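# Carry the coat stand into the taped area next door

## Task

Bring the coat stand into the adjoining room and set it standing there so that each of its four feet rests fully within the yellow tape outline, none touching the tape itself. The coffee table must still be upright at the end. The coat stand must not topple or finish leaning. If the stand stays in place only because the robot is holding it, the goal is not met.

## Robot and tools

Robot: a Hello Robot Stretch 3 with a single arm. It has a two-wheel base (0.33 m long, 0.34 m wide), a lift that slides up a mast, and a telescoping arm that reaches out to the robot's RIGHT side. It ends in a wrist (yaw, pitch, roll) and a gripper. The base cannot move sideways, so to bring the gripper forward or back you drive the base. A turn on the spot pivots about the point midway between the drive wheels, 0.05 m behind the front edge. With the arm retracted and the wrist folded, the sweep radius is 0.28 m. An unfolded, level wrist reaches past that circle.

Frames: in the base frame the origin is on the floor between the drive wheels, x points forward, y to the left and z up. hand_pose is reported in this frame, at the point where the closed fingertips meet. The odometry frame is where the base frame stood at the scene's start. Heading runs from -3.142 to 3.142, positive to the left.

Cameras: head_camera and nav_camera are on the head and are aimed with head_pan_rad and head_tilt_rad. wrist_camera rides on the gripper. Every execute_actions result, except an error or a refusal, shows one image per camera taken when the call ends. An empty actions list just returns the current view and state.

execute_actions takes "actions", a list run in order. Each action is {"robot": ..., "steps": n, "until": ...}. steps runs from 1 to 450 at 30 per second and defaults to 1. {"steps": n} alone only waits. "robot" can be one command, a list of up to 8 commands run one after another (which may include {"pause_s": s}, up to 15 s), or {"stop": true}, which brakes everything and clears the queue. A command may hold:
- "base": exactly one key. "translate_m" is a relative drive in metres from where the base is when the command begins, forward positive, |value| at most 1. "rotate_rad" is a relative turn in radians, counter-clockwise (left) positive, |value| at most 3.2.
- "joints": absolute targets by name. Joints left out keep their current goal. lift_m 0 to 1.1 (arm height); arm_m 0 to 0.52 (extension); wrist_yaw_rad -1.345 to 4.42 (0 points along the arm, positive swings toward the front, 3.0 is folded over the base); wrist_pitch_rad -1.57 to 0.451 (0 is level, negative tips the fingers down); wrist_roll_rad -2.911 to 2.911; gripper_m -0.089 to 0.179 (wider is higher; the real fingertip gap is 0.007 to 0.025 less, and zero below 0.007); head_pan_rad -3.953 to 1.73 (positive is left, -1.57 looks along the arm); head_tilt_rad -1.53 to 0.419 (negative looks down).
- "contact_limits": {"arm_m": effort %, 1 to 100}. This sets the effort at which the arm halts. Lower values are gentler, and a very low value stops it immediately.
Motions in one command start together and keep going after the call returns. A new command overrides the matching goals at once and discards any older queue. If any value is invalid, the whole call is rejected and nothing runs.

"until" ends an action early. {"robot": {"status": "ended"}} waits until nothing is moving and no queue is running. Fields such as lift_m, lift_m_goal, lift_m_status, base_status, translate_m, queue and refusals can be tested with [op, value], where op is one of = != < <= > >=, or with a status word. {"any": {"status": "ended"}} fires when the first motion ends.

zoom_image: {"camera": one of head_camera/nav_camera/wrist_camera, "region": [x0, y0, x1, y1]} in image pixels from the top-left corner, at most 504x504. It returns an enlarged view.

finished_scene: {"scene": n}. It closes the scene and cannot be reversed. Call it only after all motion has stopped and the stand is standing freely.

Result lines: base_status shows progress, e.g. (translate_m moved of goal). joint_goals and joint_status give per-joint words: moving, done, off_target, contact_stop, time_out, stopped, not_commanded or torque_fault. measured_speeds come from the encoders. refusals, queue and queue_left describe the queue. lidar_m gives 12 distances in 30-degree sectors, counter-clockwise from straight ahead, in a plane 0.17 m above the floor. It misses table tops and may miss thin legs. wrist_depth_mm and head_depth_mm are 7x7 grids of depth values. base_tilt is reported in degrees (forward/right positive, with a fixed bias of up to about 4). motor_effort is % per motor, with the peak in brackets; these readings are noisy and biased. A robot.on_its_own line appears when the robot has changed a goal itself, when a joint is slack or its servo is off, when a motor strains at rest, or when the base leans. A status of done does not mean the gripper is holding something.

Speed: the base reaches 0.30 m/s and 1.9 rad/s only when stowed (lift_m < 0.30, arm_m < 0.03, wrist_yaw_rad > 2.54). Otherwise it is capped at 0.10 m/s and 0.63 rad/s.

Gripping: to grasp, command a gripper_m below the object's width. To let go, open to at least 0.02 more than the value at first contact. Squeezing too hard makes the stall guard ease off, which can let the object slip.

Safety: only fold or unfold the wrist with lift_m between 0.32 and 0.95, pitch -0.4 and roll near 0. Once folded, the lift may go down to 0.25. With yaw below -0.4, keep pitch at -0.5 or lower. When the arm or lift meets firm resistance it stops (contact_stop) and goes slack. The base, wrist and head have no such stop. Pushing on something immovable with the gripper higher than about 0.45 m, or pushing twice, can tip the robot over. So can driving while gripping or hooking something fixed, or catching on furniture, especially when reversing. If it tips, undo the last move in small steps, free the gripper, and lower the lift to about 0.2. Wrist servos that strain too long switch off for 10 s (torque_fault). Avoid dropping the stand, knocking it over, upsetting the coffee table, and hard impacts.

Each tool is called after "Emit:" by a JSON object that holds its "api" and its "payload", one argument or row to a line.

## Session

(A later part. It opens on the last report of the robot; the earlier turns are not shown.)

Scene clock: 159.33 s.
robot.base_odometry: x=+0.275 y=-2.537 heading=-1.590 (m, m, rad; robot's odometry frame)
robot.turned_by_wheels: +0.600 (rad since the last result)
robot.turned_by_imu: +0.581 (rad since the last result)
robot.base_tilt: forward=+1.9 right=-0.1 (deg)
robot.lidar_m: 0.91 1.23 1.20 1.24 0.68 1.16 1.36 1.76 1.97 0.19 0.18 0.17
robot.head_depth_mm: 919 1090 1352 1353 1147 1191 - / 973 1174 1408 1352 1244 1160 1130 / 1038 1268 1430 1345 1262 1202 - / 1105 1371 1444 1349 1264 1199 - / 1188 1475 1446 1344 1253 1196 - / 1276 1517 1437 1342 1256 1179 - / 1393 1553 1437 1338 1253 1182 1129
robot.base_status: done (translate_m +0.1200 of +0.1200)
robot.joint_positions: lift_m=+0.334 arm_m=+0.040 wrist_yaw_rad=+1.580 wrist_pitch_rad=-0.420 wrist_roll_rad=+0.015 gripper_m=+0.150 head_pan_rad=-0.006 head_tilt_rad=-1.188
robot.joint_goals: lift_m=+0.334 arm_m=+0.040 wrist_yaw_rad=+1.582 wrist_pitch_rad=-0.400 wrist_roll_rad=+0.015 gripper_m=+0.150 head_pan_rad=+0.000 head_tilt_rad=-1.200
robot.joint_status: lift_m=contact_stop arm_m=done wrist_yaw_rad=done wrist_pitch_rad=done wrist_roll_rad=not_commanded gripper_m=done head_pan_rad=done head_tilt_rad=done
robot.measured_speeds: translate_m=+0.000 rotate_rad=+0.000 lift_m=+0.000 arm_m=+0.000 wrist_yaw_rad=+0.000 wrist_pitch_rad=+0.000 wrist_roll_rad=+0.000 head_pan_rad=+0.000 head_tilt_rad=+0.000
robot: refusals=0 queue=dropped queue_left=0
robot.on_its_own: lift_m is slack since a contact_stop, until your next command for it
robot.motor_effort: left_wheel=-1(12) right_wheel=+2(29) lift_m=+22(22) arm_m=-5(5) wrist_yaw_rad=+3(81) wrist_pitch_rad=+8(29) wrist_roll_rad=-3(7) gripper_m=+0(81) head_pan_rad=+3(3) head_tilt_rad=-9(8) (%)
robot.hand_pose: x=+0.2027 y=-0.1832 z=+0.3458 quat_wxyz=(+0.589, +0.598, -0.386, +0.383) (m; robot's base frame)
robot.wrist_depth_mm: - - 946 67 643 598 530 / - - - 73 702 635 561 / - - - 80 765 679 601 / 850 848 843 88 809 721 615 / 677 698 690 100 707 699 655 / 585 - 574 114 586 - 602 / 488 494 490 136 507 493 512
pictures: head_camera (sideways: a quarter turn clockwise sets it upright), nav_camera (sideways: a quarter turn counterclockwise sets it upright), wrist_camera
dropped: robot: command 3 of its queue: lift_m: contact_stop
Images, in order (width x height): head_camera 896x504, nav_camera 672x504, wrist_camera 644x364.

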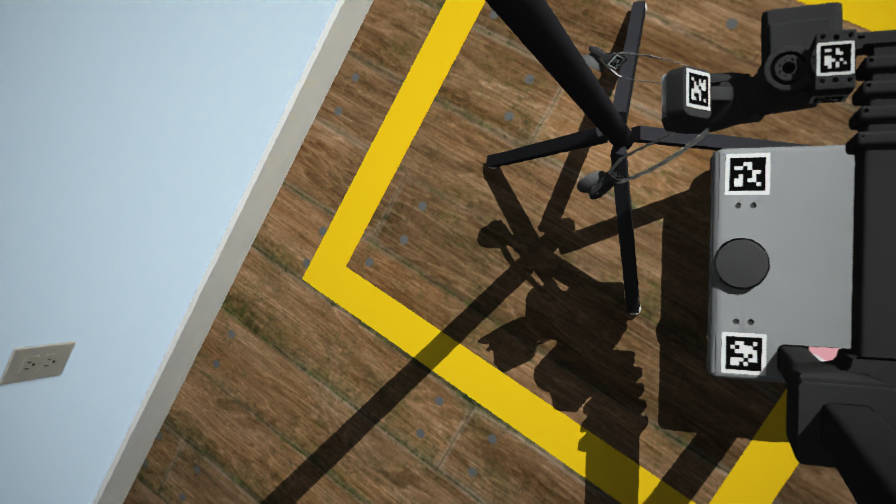

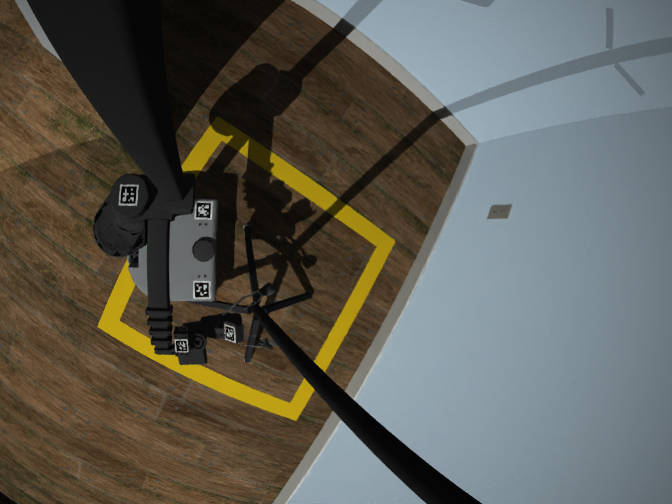

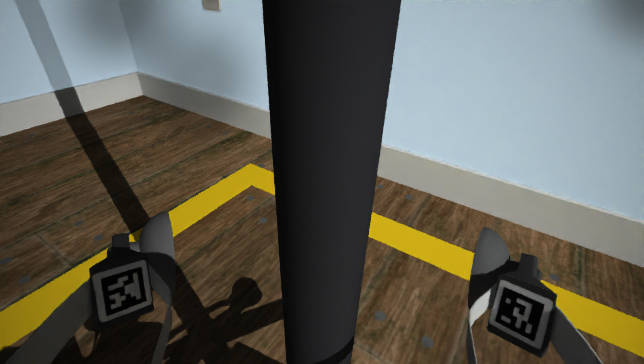

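Emit:
{"api": "execute_actions", "payload": {
  "actions": [
    {"robot":{"base":{"translate_m":-0.25}},"steps":450,"until":{"robot":{"status":"ended"}}}
  ]
}}

Emit:
{"api": "finished_scene", "payload": {
  "scene": 1
}}

Scene clock: 163.60 s.
robot.base_odometry: x=+0.280 y=-2.287 heading=-1.590 (m, m, rad; robot's odometry frame)
robot.turned_by_wheels: +0.000 (rad since the last result)
robot.turned_by_imu: +0.000 (rad since the last result)
robot.base_tilt: forward=+1.9 right=+0.0 (deg)
robot.lidar_m: 0.42 1.38 1.32 0.40 0.56 3.69 1.11 1.45 1.86 1.57 1.14 0.35
robot.head_depth_mm: 1155 1271 1433 1352 1267 1183 - / 1230 1457 1431 1313 1263 1207 1129 / 1307 1518 1451 1324 1258 1195 - / 1390 1546 1447 1349 1261 1202 - / 1495 1562 1440 1345 1256 1194 - / 1583 1554 1440 1337 1259 1180 - / 1647 1552 1438 1336 1252 1175 1131
robot.base_status: done (translate_m -0.2500 of -0.2500)
robot.joint_positions: lift_m=+0.334 arm_m=+0.040 wrist_yaw_rad=+1.580 wrist_pitch_rad=-0.419 wrist_roll_rad=+0.015 gripper_m=+0.150 head_pan_rad=-0.006 head_tilt_rad=-1.188
robot.joint_goals: lift_m=+0.334 arm_m=+0.040 wrist_yaw_rad=+1.582 wrist_pitch_rad=-0.400 wrist_roll_rad=+0.015 gripper_m=+0.150 head_pan_rad=+0.000 head_tilt_rad=-1.200
robot.joint_status: lift_m=contact_stop arm_m=done wrist_yaw_rad=done wrist_pitch_rad=done wrist_roll_rad=not_commanded gripper_m=done head_pan_rad=done head_tilt_rad=done
robot.measured_speeds: translate_m=+0.000 rotate_rad=+0.000 lift_m=+0.000 arm_m=+0.000 wrist_yaw_rad=+0.000 wrist_pitch_rad=+0.000 wrist_roll_rad=+0.000 head_pan_rad=+0.000 head_tilt_rad=+0.000
robot: refusals=0 queue=done queue_left=0
robot.on_its_own: lift_m is slack since a contact_stop, until your next command for it
robot.motor_effort: left_wheel=-1(4) right_wheel=+1(7) lift_m=+22(23) arm_m=-5(5) wrist_yaw_rad=+3(2) wrist_pitch_rad=+7(8) wrist_roll_rad=-3(3) gripper_m=+1(0) head_pan_rad=+2(3) head_tilt_rad=-8(8) (%)
robot.hand_pose: x=+0.2029 y=-0.1832 z=+0.3460 quat_wxyz=(+0.589, +0.598, -0.386, +0.383) (m; robot's base frame)
robot.wrist_depth_mm: - - - - 908 769 698 / - - - - 977 840 731 / - - - - - 908 779 / 811 844 833 411 869 875 825 / 678 704 670 687 676 717 718 / 572 - 575 560 581 - 604 / 494 493 503 486 506 495 507
pictures: head_camera (sideways: a quarter turn clockwise sets it upright), nav_camera (sideways: a quarter turn counterclockwise sets it upright), wrist_camera
Images, in order (width x height): head_camera 896x504, nav_camera 672x504, wrist_camera 644x364.

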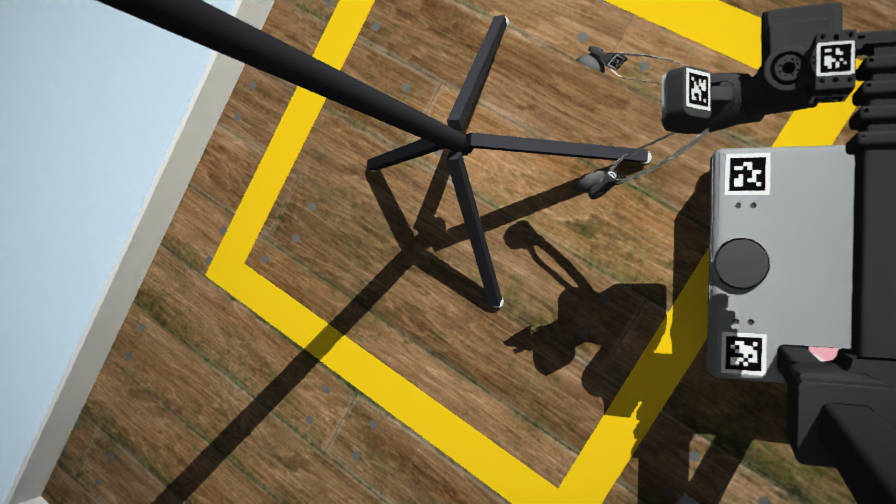

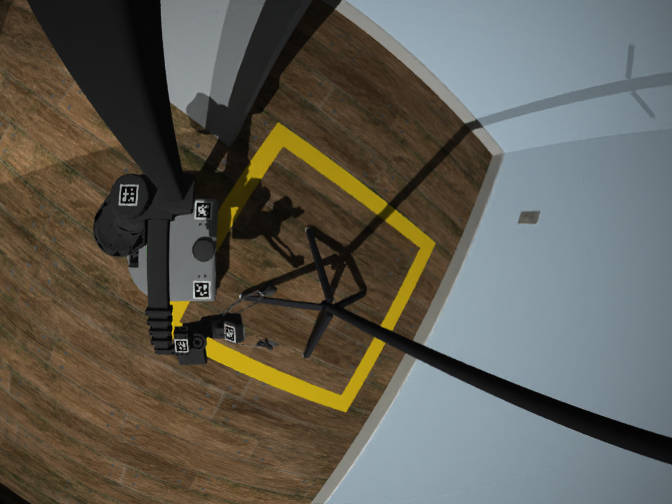

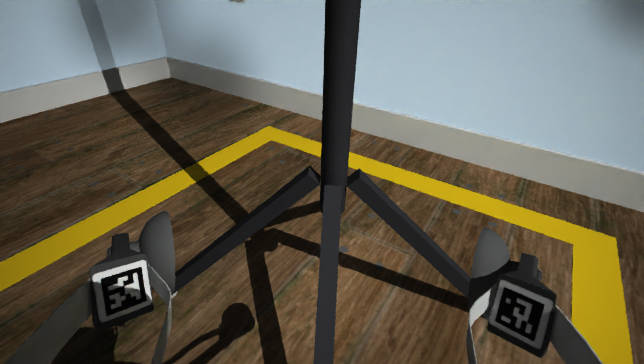

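The scene is finished: the task was done.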